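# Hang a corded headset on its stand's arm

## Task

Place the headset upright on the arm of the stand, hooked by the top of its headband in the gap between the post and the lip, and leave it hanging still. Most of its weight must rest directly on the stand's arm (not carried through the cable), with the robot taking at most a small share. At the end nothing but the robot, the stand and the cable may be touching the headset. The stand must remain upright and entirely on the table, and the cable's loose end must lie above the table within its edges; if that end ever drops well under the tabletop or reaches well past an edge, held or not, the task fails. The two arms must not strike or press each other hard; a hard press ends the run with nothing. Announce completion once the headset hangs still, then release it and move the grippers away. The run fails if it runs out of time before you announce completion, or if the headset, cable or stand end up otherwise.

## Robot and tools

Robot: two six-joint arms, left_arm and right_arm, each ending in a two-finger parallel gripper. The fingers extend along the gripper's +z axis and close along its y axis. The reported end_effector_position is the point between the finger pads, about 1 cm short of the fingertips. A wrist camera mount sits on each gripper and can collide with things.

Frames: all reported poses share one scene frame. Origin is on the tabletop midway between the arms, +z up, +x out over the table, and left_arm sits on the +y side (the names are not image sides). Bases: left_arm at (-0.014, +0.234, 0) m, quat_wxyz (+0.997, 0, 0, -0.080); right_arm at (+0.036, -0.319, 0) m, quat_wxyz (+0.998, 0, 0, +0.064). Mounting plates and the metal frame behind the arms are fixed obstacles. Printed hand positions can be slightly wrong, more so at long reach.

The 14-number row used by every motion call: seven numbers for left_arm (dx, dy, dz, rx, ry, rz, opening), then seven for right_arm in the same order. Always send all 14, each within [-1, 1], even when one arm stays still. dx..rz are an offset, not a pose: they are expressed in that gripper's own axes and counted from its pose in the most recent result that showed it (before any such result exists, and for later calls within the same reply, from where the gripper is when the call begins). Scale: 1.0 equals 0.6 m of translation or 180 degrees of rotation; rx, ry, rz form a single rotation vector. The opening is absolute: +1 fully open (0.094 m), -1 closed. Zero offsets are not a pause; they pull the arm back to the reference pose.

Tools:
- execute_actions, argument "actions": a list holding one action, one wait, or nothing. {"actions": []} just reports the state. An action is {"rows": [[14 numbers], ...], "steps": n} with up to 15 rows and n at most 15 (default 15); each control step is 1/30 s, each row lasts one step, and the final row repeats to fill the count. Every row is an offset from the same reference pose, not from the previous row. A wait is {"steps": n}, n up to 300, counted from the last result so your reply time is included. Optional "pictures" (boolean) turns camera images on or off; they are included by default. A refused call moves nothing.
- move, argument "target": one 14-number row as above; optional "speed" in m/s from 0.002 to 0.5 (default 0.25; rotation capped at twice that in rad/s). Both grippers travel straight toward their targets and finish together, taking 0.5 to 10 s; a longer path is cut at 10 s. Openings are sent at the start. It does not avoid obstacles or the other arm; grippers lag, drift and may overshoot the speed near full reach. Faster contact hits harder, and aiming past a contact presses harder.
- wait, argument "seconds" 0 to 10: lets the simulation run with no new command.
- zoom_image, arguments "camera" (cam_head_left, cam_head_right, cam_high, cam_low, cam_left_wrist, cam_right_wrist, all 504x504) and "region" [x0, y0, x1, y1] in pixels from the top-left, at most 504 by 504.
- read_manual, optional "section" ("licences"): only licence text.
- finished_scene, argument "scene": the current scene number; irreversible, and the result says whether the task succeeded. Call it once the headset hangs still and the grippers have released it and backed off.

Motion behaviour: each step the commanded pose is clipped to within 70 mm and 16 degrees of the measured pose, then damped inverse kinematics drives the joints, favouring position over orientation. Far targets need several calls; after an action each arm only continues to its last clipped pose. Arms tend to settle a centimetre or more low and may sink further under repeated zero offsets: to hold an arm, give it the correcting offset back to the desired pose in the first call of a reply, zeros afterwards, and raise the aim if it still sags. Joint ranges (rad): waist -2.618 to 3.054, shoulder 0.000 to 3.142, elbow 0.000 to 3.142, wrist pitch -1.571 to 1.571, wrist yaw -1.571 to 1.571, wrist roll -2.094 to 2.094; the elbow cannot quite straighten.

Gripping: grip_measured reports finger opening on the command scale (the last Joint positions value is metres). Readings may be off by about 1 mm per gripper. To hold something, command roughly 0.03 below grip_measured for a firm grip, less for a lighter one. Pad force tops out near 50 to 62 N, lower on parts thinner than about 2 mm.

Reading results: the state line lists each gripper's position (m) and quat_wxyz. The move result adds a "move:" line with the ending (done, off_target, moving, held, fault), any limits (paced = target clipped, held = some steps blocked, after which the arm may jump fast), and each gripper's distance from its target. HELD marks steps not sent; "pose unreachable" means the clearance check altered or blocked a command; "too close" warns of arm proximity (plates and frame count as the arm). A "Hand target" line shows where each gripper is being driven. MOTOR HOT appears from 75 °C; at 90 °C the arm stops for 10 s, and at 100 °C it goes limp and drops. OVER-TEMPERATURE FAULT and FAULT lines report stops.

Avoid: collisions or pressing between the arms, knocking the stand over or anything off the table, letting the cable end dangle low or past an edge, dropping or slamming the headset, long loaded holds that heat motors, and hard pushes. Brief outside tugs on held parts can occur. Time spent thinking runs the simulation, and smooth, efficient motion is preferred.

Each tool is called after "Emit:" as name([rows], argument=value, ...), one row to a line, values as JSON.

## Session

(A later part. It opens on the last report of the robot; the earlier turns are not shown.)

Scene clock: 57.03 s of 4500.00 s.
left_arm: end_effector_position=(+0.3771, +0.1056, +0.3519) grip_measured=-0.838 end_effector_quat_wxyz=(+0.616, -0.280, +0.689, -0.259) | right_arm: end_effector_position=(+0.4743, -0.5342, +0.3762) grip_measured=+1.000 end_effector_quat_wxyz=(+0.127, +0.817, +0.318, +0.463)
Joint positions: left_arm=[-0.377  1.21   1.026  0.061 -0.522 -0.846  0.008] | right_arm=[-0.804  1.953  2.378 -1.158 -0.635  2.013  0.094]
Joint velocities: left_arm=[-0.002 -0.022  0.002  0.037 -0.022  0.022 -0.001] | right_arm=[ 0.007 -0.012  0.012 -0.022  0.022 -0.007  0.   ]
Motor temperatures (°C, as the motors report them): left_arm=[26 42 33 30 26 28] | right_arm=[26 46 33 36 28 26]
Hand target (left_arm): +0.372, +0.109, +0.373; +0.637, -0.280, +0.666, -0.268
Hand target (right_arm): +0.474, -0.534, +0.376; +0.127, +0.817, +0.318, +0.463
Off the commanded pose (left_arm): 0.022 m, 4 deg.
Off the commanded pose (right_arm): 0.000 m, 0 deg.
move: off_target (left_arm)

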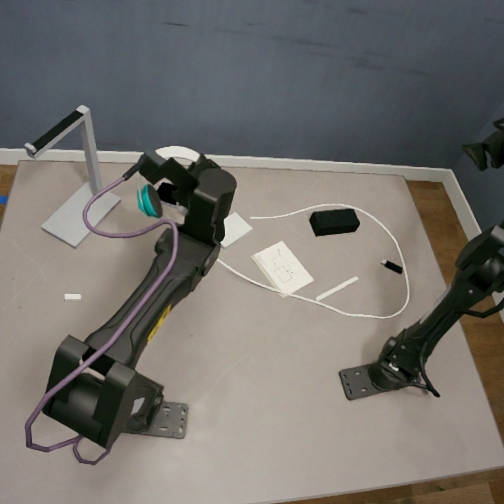

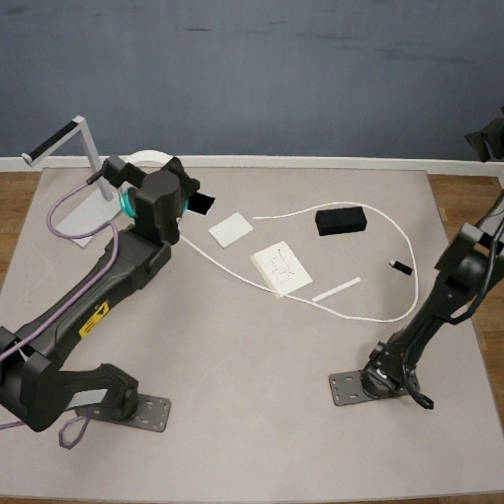

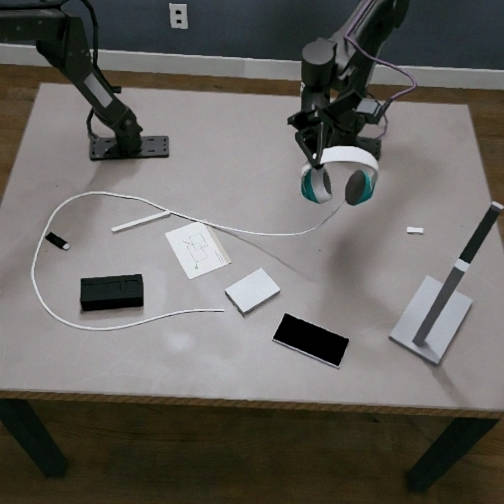

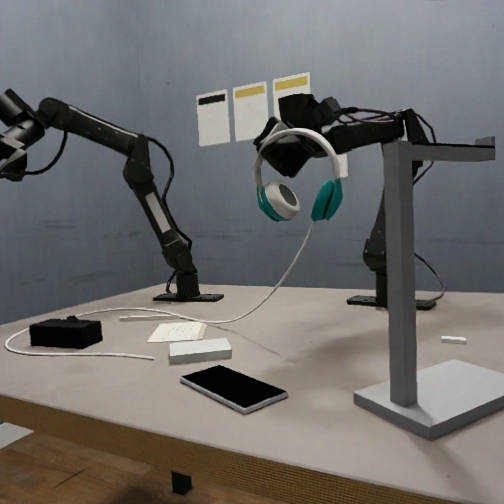

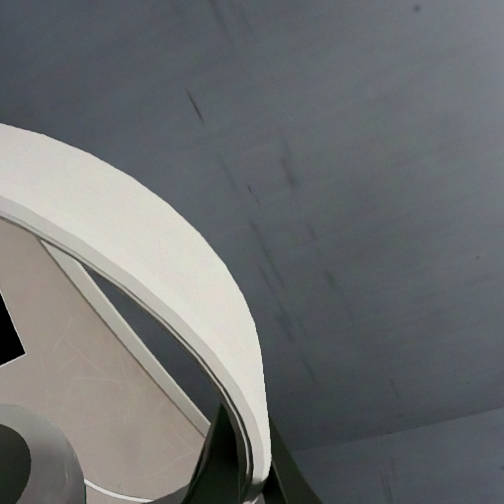

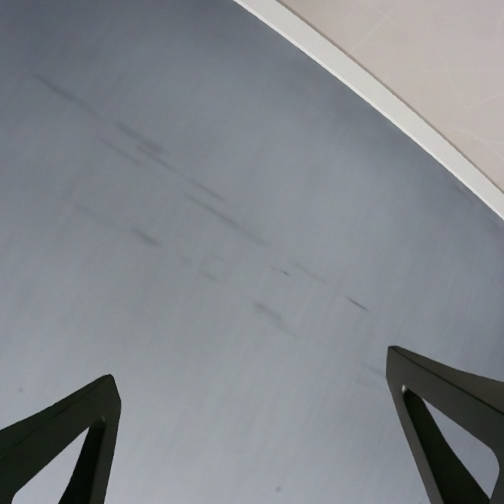

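Emit:
move(target=[-0.36,0.30,0,0.09,0.09,0.01,-0.9,0,0,0,0,0,0,1], speed=0.12)

Scene clock: 73.50 s of 4500.00 s.
left_arm: end_effector_position=(+0.3820, +0.3891, +0.3456) grip_measured=-0.838 end_effector_quat_wxyz=(+0.524, -0.184, +0.733, -0.393) | right_arm: end_effector_position=(+0.4743, -0.5342, +0.3762) grip_measured=+1.000 end_effector_quat_wxyz=(+0.127, +0.817, +0.318, +0.463)
Joint positions: left_arm=[ 0.92   1.514  1.322 -0.149  1.135 -0.579  0.008] | right_arm=[-0.804  1.953  2.378 -1.158 -0.635  2.013  0.094]
Joint velocities: left_arm=[-0.017  0.007 -0.017 -0.022  0.022  0.066 -0.001] | right_arm=[-0.002 -0.002  0.007  0.022 -0.037 -0.022  0.   ]
Motor temperatures (°C, as the motors report them): left_arm=[26 38 34 33 26 28] | right_arm=[26 46 33 36 28 26]
Hand target (left_arm): +0.380, +0.385, +0.373; +0.553, -0.140, +0.729, -0.379
Hand target (right_arm): +0.474, -0.534, +0.376; +0.127, +0.817, +0.318, +0.463
Off the commanded pose (left_arm): 0.032 m, 6 deg.
Off the commanded pose (right_arm): 0.000 m, 0 deg.
After step 90, 10.53 s passed at rest.
move: off_target (left_arm)

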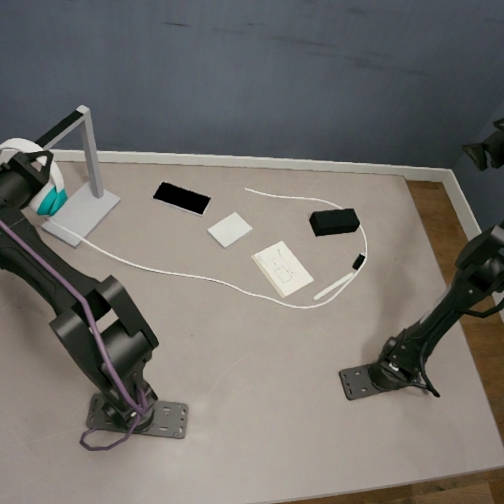

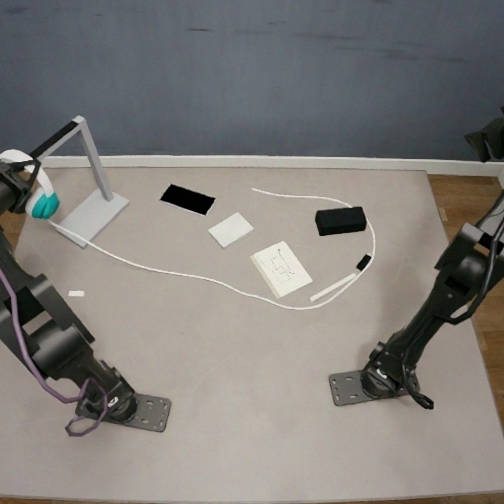

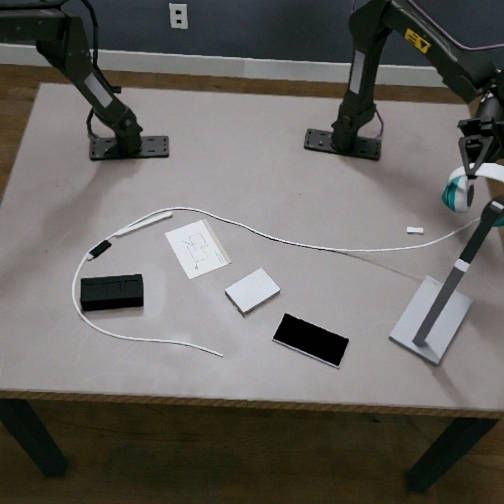

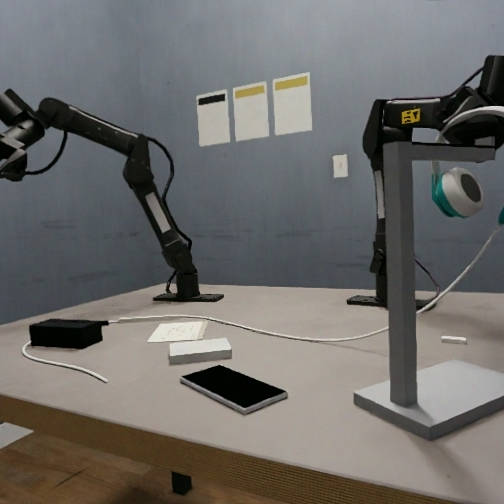

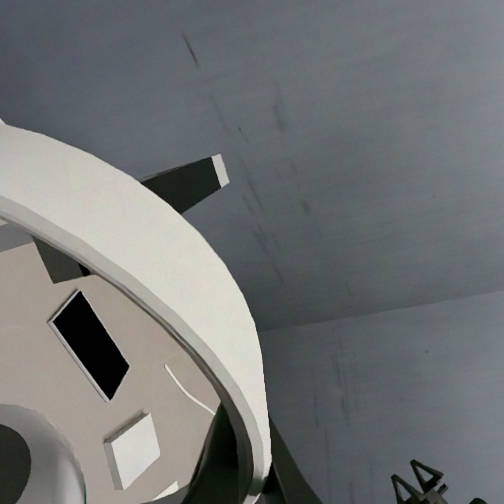

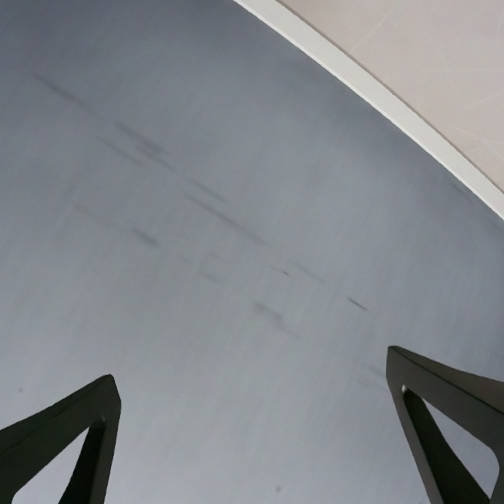

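Emit:
move(target=[-0.065,-0.08,-0.015,0.04,-0.035,0,-0.9,0,0,0,0,0,0,1], speed=0.08)

Emit:
zoom_image(camera="cam_high", region=[354,100,504,300])

Emit:
zoom_image(camera="cam_head_right", region=[0,80,180,260])

Scene clock: 86.63 s of 4500.00 s.
left_arm: end_effector_position=(+0.3883, +0.3946, +0.3888) grip_measured=-0.839 end_effector_quat_wxyz=(+0.548, -0.208, +0.681, -0.439) | right_arm: end_effector_position=(+0.4743, -0.5342, +0.3762) grip_measured=+1.000 end_effector_quat_wxyz=(+0.127, +0.817, +0.318, +0.463)
Joint positions: left_arm=[ 0.92   1.517  1.322  0.16   1.14  -0.941  0.008] | right_arm=[-0.804  1.953  2.378 -1.158 -0.635  2.013  0.094]
Joint velocities: left_arm=[-0.022 -0.007 -0.012  0.037 -0.066 -0.022 -0.001] | right_arm=[-0.007  0.012  0.012  0.051 -0.066  0.007  0.   ]
Motor temperatures (°C, as the motors report them): left_arm=[26 37 36 34 26 28] | right_arm=[26 47 33 36 28 26]
Hand target (left_arm): +0.382, +0.389, +0.407; +0.573, -0.173, +0.678, -0.426
Hand target (right_arm): +0.474, -0.534, +0.376; +0.127, +0.817, +0.318, +0.463
Off the commanded pose (left_arm): 0.021 m, 5 deg.
Off the commanded pose (right_arm): 0.000 m, 0 deg.
After step 90, 8.53 s passed at rest.
move: off_target (left_arm)

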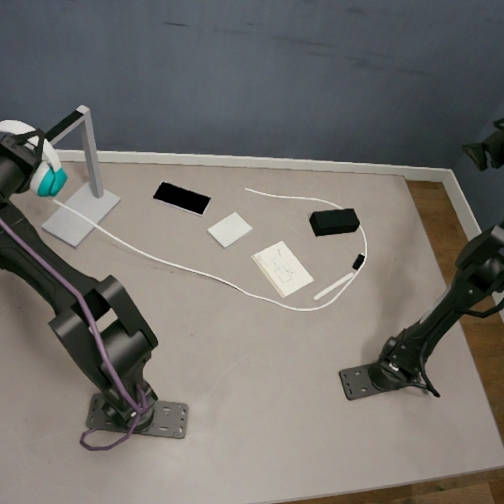

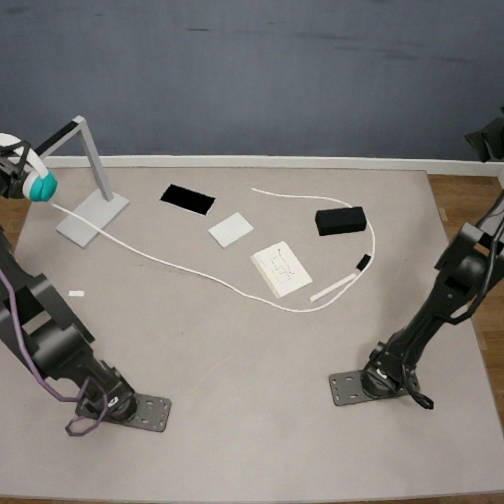

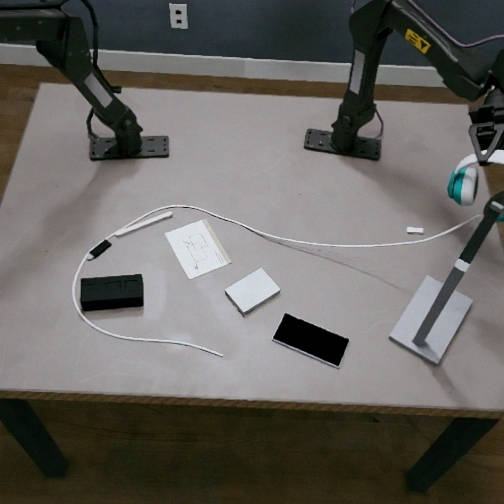

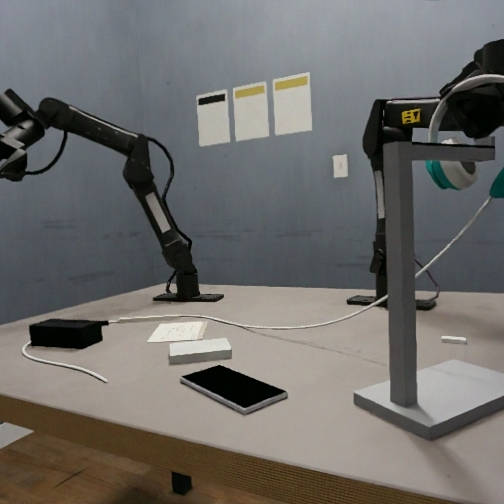

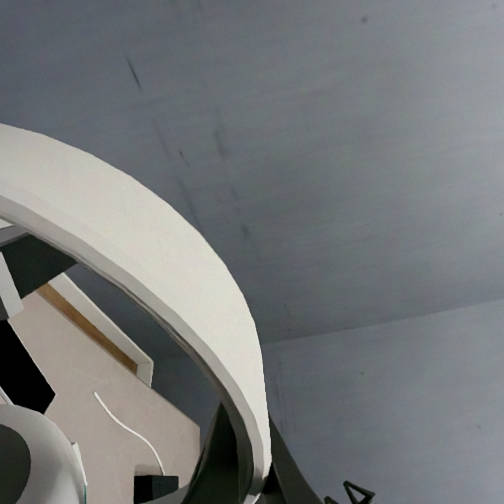

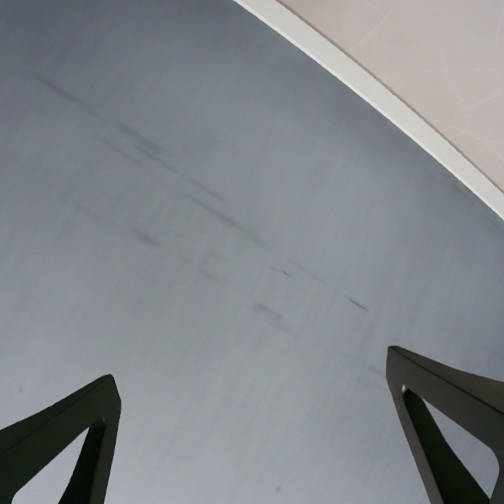

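Region (354, 100, 504, 300) of cam_high's 504x504 image, scaled by 2.520, with more detail than that image has; it fills the left 378 columns of this view, and the rest is white.

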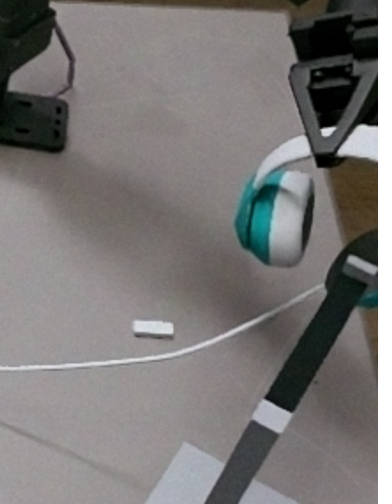

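Region (0, 80, 180, 260) of cam_head_right's 504x504 image, scaled by 2.800, with more detail than that image has.

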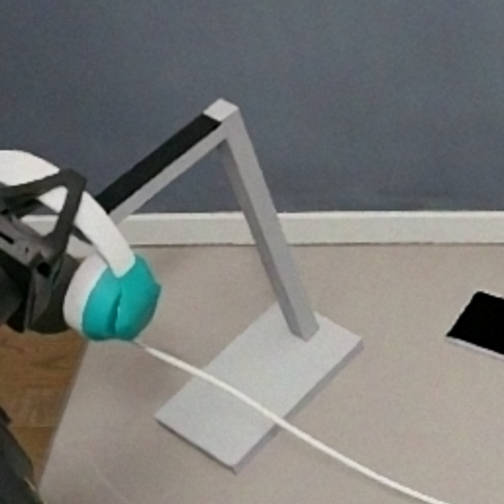

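Emit:
move(target=[0,0,0.03,0.01,0,0.09,-0.9,0,0,0,0,0,0,1], speed=0.06)

Emit:
zoom_image(camera="cam_high", region=[354,100,504,300])

Emit:
zoom_image(camera="cam_low", region=[324,40,504,260])

Scene clock: 98.27 s of 4500.00 s.
left_arm: end_effector_position=(+0.4043, +0.3908, +0.3734) grip_measured=-0.838 end_effector_quat_wxyz=(+0.580, -0.134, +0.703, -0.390) | right_arm: end_effector_position=(+0.4743, -0.5342, +0.3762) grip_measured=+1.000 end_effector_quat_wxyz=(+0.127, +0.817, +0.318, +0.463)
Joint positions: left_arm=[ 0.884  1.566  1.322  0.186  1.127 -0.728  0.008] | right_arm=[-0.804  1.953  2.378 -1.158 -0.635  2.013  0.094]
Joint velocities: left_arm=[ 0.002 -0.002 -0.022  0.007  0.007  0.007  0.001] | right_arm=[-0.007  0.002 -0.002  0.022  0.007 -0.037  0.   ]
Motor temperatures (°C, as the motors report them): left_arm=[26 38 35 35 26 28] | right_arm=[26 47 33 36 28 26]
Hand target (left_arm): +0.405, +0.388, +0.388; +0.607, -0.102, +0.697, -0.368
Hand target (right_arm): +0.474, -0.534, +0.376; +0.127, +0.817, +0.318, +0.463
Off the commanded pose (left_arm): 0.015 m, 6 deg.
Off the commanded pose (right_arm): 0.000 m, 0 deg.
After step 90, 5.97 s passed at rest.
move: off_target (left_arm)

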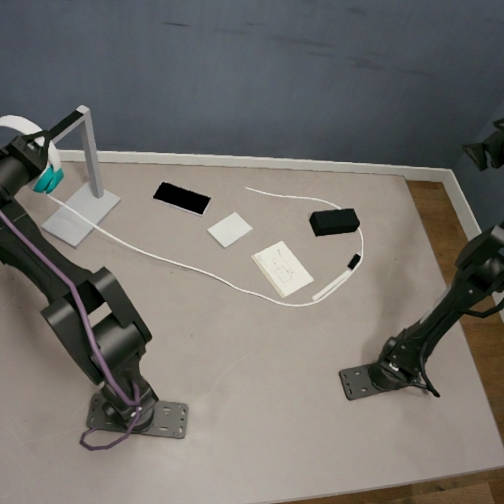

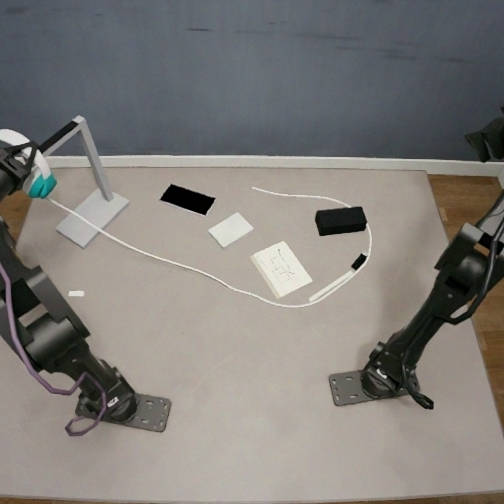

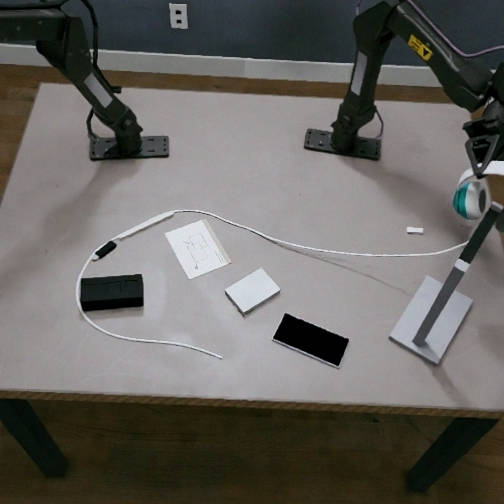

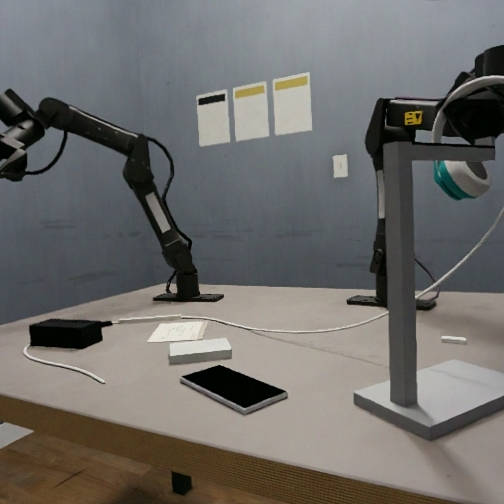

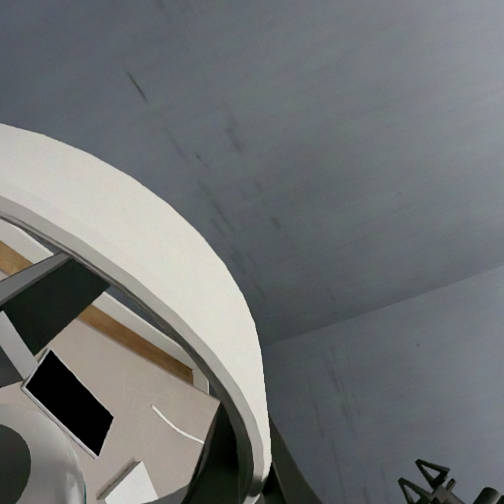

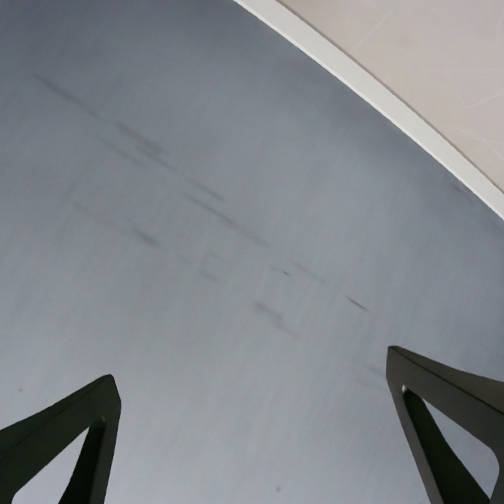

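Region (354, 100, 504, 300) of cam_high's 504x504 image, scaled by 2.520, with more detail than that image has; it fills the left 378 columns of this view, and the rest is white.

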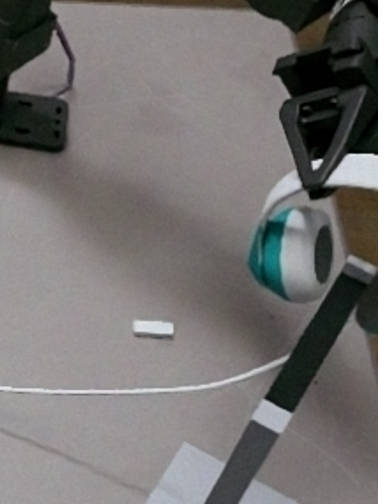

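Region (324, 40, 504, 260) of cam_low's 504x504 image, scaled by 2.291, with more detail than that image has; it fills the left 412 columns of this view, and the rest is white.

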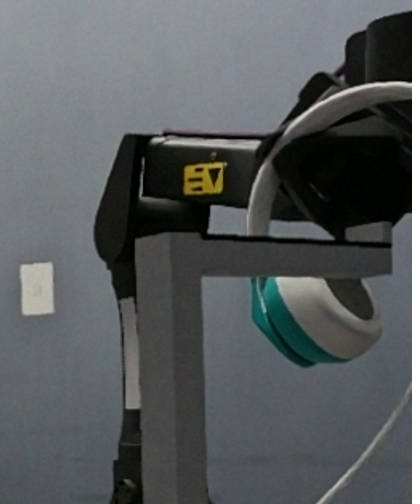

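Emit:
move(target=[-0.005,-0.005,0.15,0.025,0,0.025,-0.9,0,0,0,0,0,0,1], speed=0.06)

Emit:
zoom_image(camera="cam_high", region=[354,100,504,300])

Emit:
zoom_image(camera="cam_low", region=[324,40,504,260])

Scene clock: 105.73 s of 4500.00 s.
left_arm: end_effector_position=(+0.4840, +0.3607, +0.3377) grip_measured=-0.838 end_effector_quat_wxyz=(+0.558, -0.130, +0.708, -0.413) | right_arm: end_effector_position=(+0.4743, -0.5342, +0.3762) grip_measured=+1.000 end_effector_quat_wxyz=(+0.127, +0.817, +0.318, +0.463)
Joint positions: left_arm=[ 0.702  1.78   1.43   0.281  0.998 -0.76   0.008] | right_arm=[-0.804  1.953  2.378 -1.158 -0.635  2.013  0.094]
Joint velocities: left_arm=[ 0.017 -0.007 -0.012  0.125  0.007  0.007  0.001] | right_arm=[ 0.002 -0.007 -0.027  0.007 -0.022 -0.051  0.   ]
Motor temperatures (°C, as the motors report them): left_arm=[26 38 35 35 26 28] | right_arm=[26 47 33 36 28 26]
Hand target (left_arm): +0.484, +0.355, +0.375; +0.600, -0.084, +0.692, -0.394
Hand target (right_arm): +0.474, -0.534, +0.376; +0.127, +0.817, +0.318, +0.463
Off the commanded pose (left_arm): 0.038 m, 8 deg.
Off the commanded pose (right_arm): 0.000 m, 0 deg.
After step 90, 2.63 s passed at rest.
move: off_target (left_arm)

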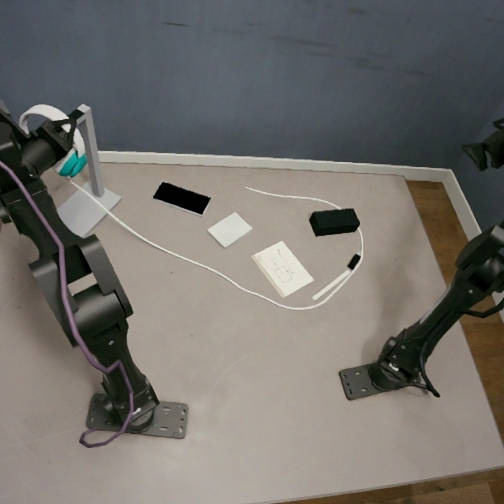

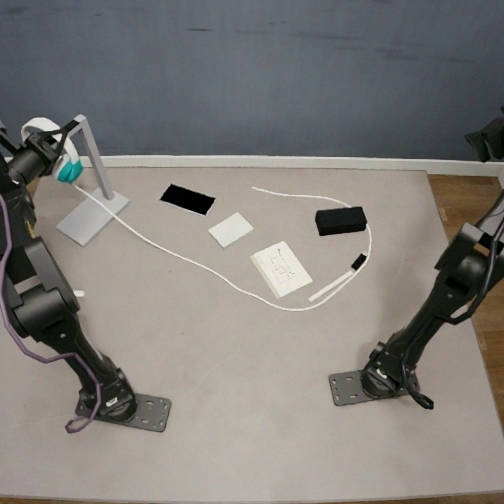

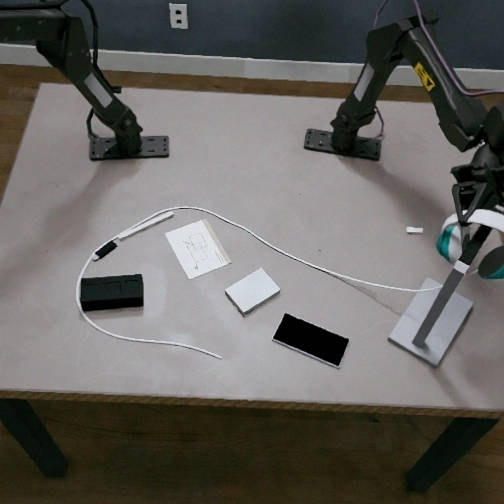

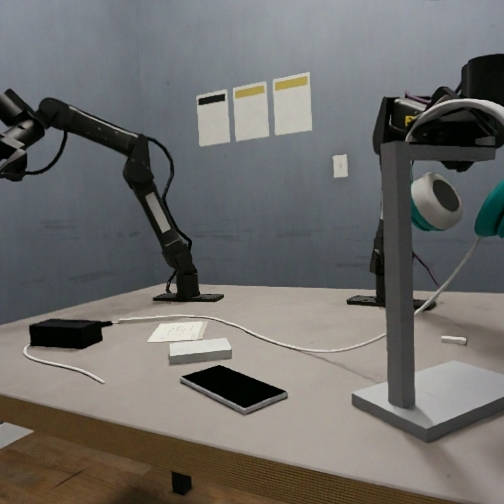

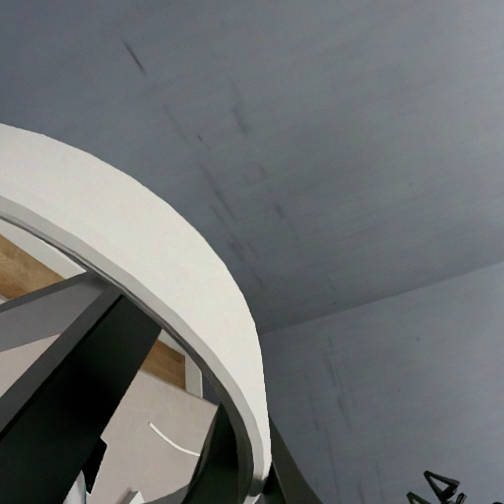

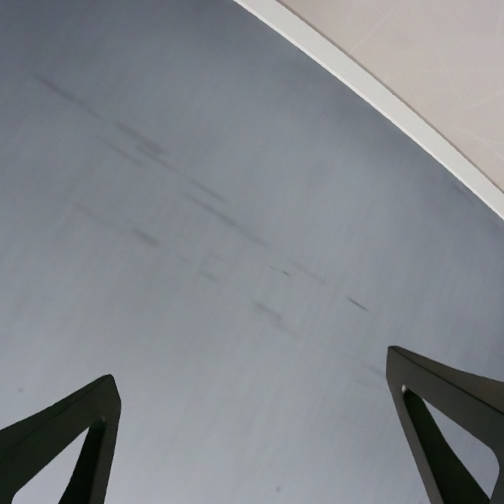

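Region (354, 100, 504, 300) of cam_high's 504x504 image, scaled by 2.520, with more detail than that image has; it fills the left 378 columns of this view, and the rest is white.

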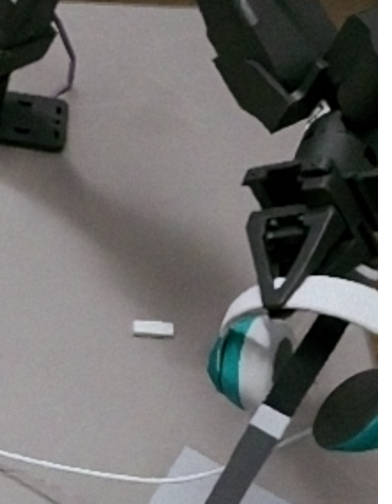

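Region (324, 40, 504, 260) of cam_low's 504x504 image, scaled by 2.291, with more detail than that image has; it fills the left 412 columns of this view, and the rest is white.

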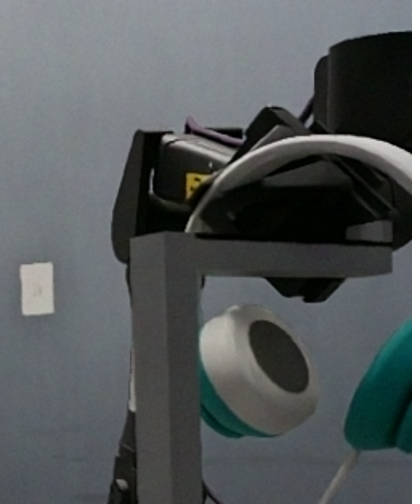

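Emit:
move(target=[0.025,-0.035,0.025,0.03,0,0.05,-0.9,0,0,0,0,0,0,1], speed=0.04)

Emit:
zoom_image(camera="cam_high", region=[354,150,504,350])

Emit:
zoom_image(camera="cam_low", region=[324,40,504,260])

Scene clock: 115.43 s of 4500.00 s.
left_arm: end_effector_position=(+0.4882, +0.3420, +0.3227) grip_measured=-0.838 end_effector_quat_wxyz=(+0.567, -0.095, +0.709, -0.409) | right_arm: end_effector_position=(+0.4743, -0.5342, +0.3762) grip_measured=+1.000 end_effector_quat_wxyz=(+0.127, +0.817, +0.318, +0.463)
Joint positions: left_arm=[ 0.665  1.789  1.362  0.386  0.997 -0.724  0.008] | right_arm=[-0.804  1.953  2.378 -1.158 -0.635  2.013  0.094]
Joint velocities: left_arm=[ 0.007 -0.007  0.002 -0.022 -0.066 -0.081 -0.   ] | right_arm=[-0.007  0.007  0.002 -0.051 -0.007 -0.007  0.   ]
Motor temperatures (°C, as the motors report them): left_arm=[26 39 36 36 26 28] | right_arm=[26 47 33 36 28 26]
Hand target (left_arm): +0.486, +0.331, +0.342; +0.593, -0.048, +0.697, -0.400
Hand target (right_arm): +0.474, -0.534, +0.376; +0.127, +0.817, +0.318, +0.463
Off the commanded pose (left_arm): 0.022 m, 7 deg.
Off the commanded pose (right_arm): 0.000 m, 0 deg.
After step 90, 4.17 s passed at rest.
move: off_target (left_arm)

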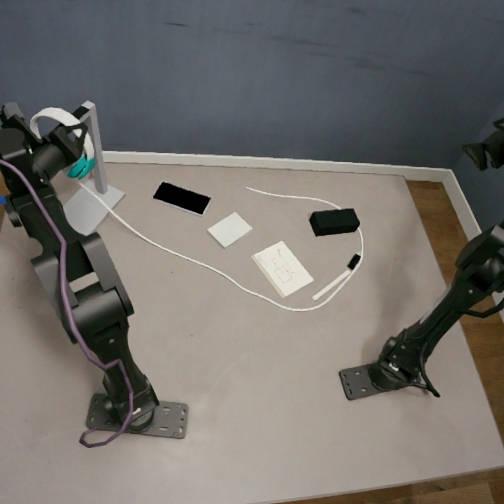

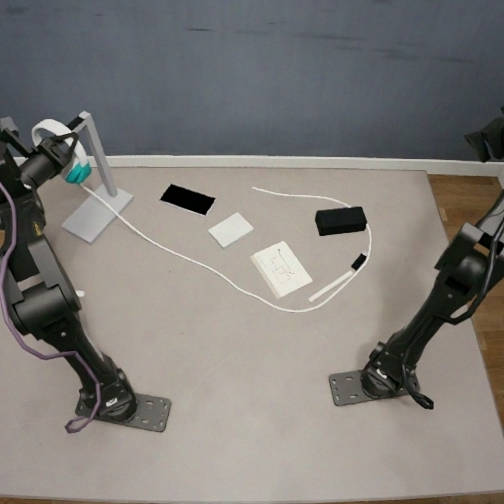

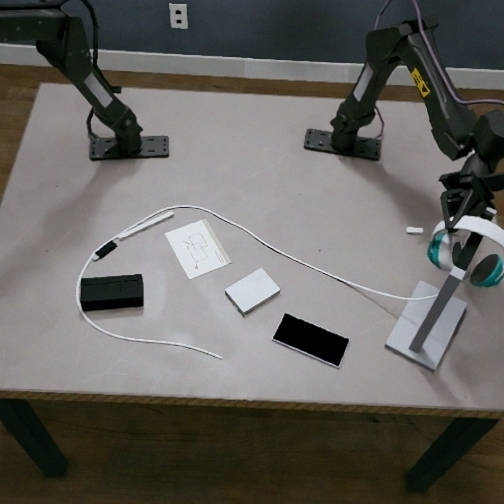

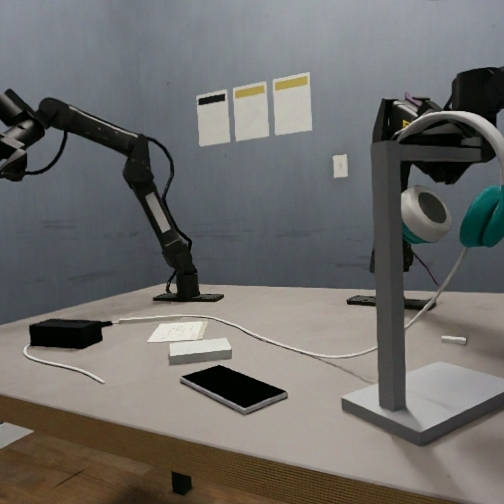

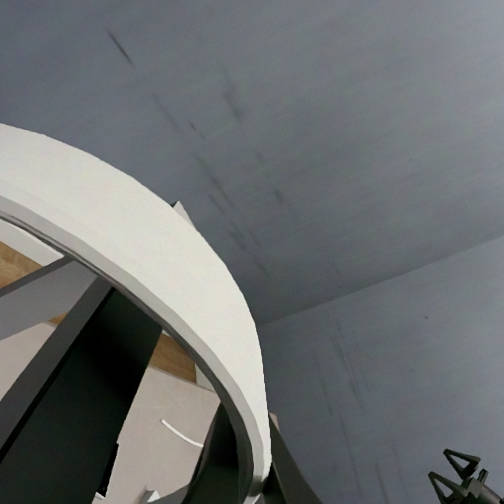

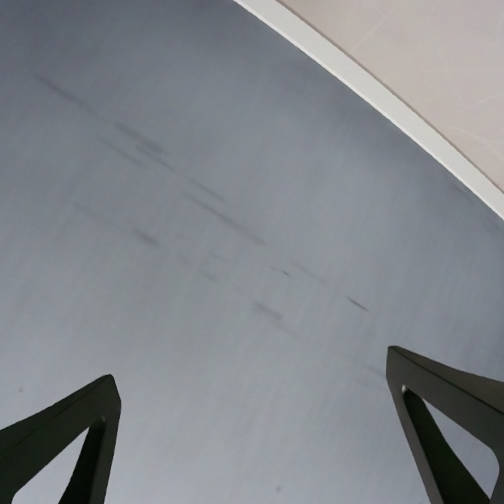

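Region (354, 150, 504, 350) of cam_high's 504x504 image, scaled by 2.520, with more detail than that image has; it fills the left 378 columns of this view, and the rest is white.

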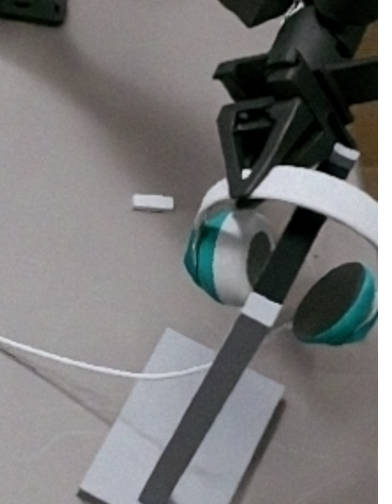

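Region (324, 40, 504, 260) of cam_low's 504x504 image, scaled by 2.291, with more detail than that image has; it fills the left 412 columns of this view, and the rest is white.

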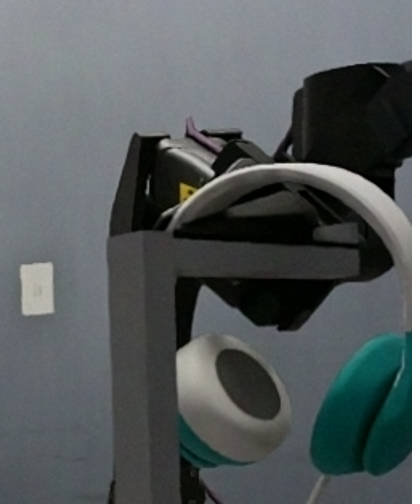

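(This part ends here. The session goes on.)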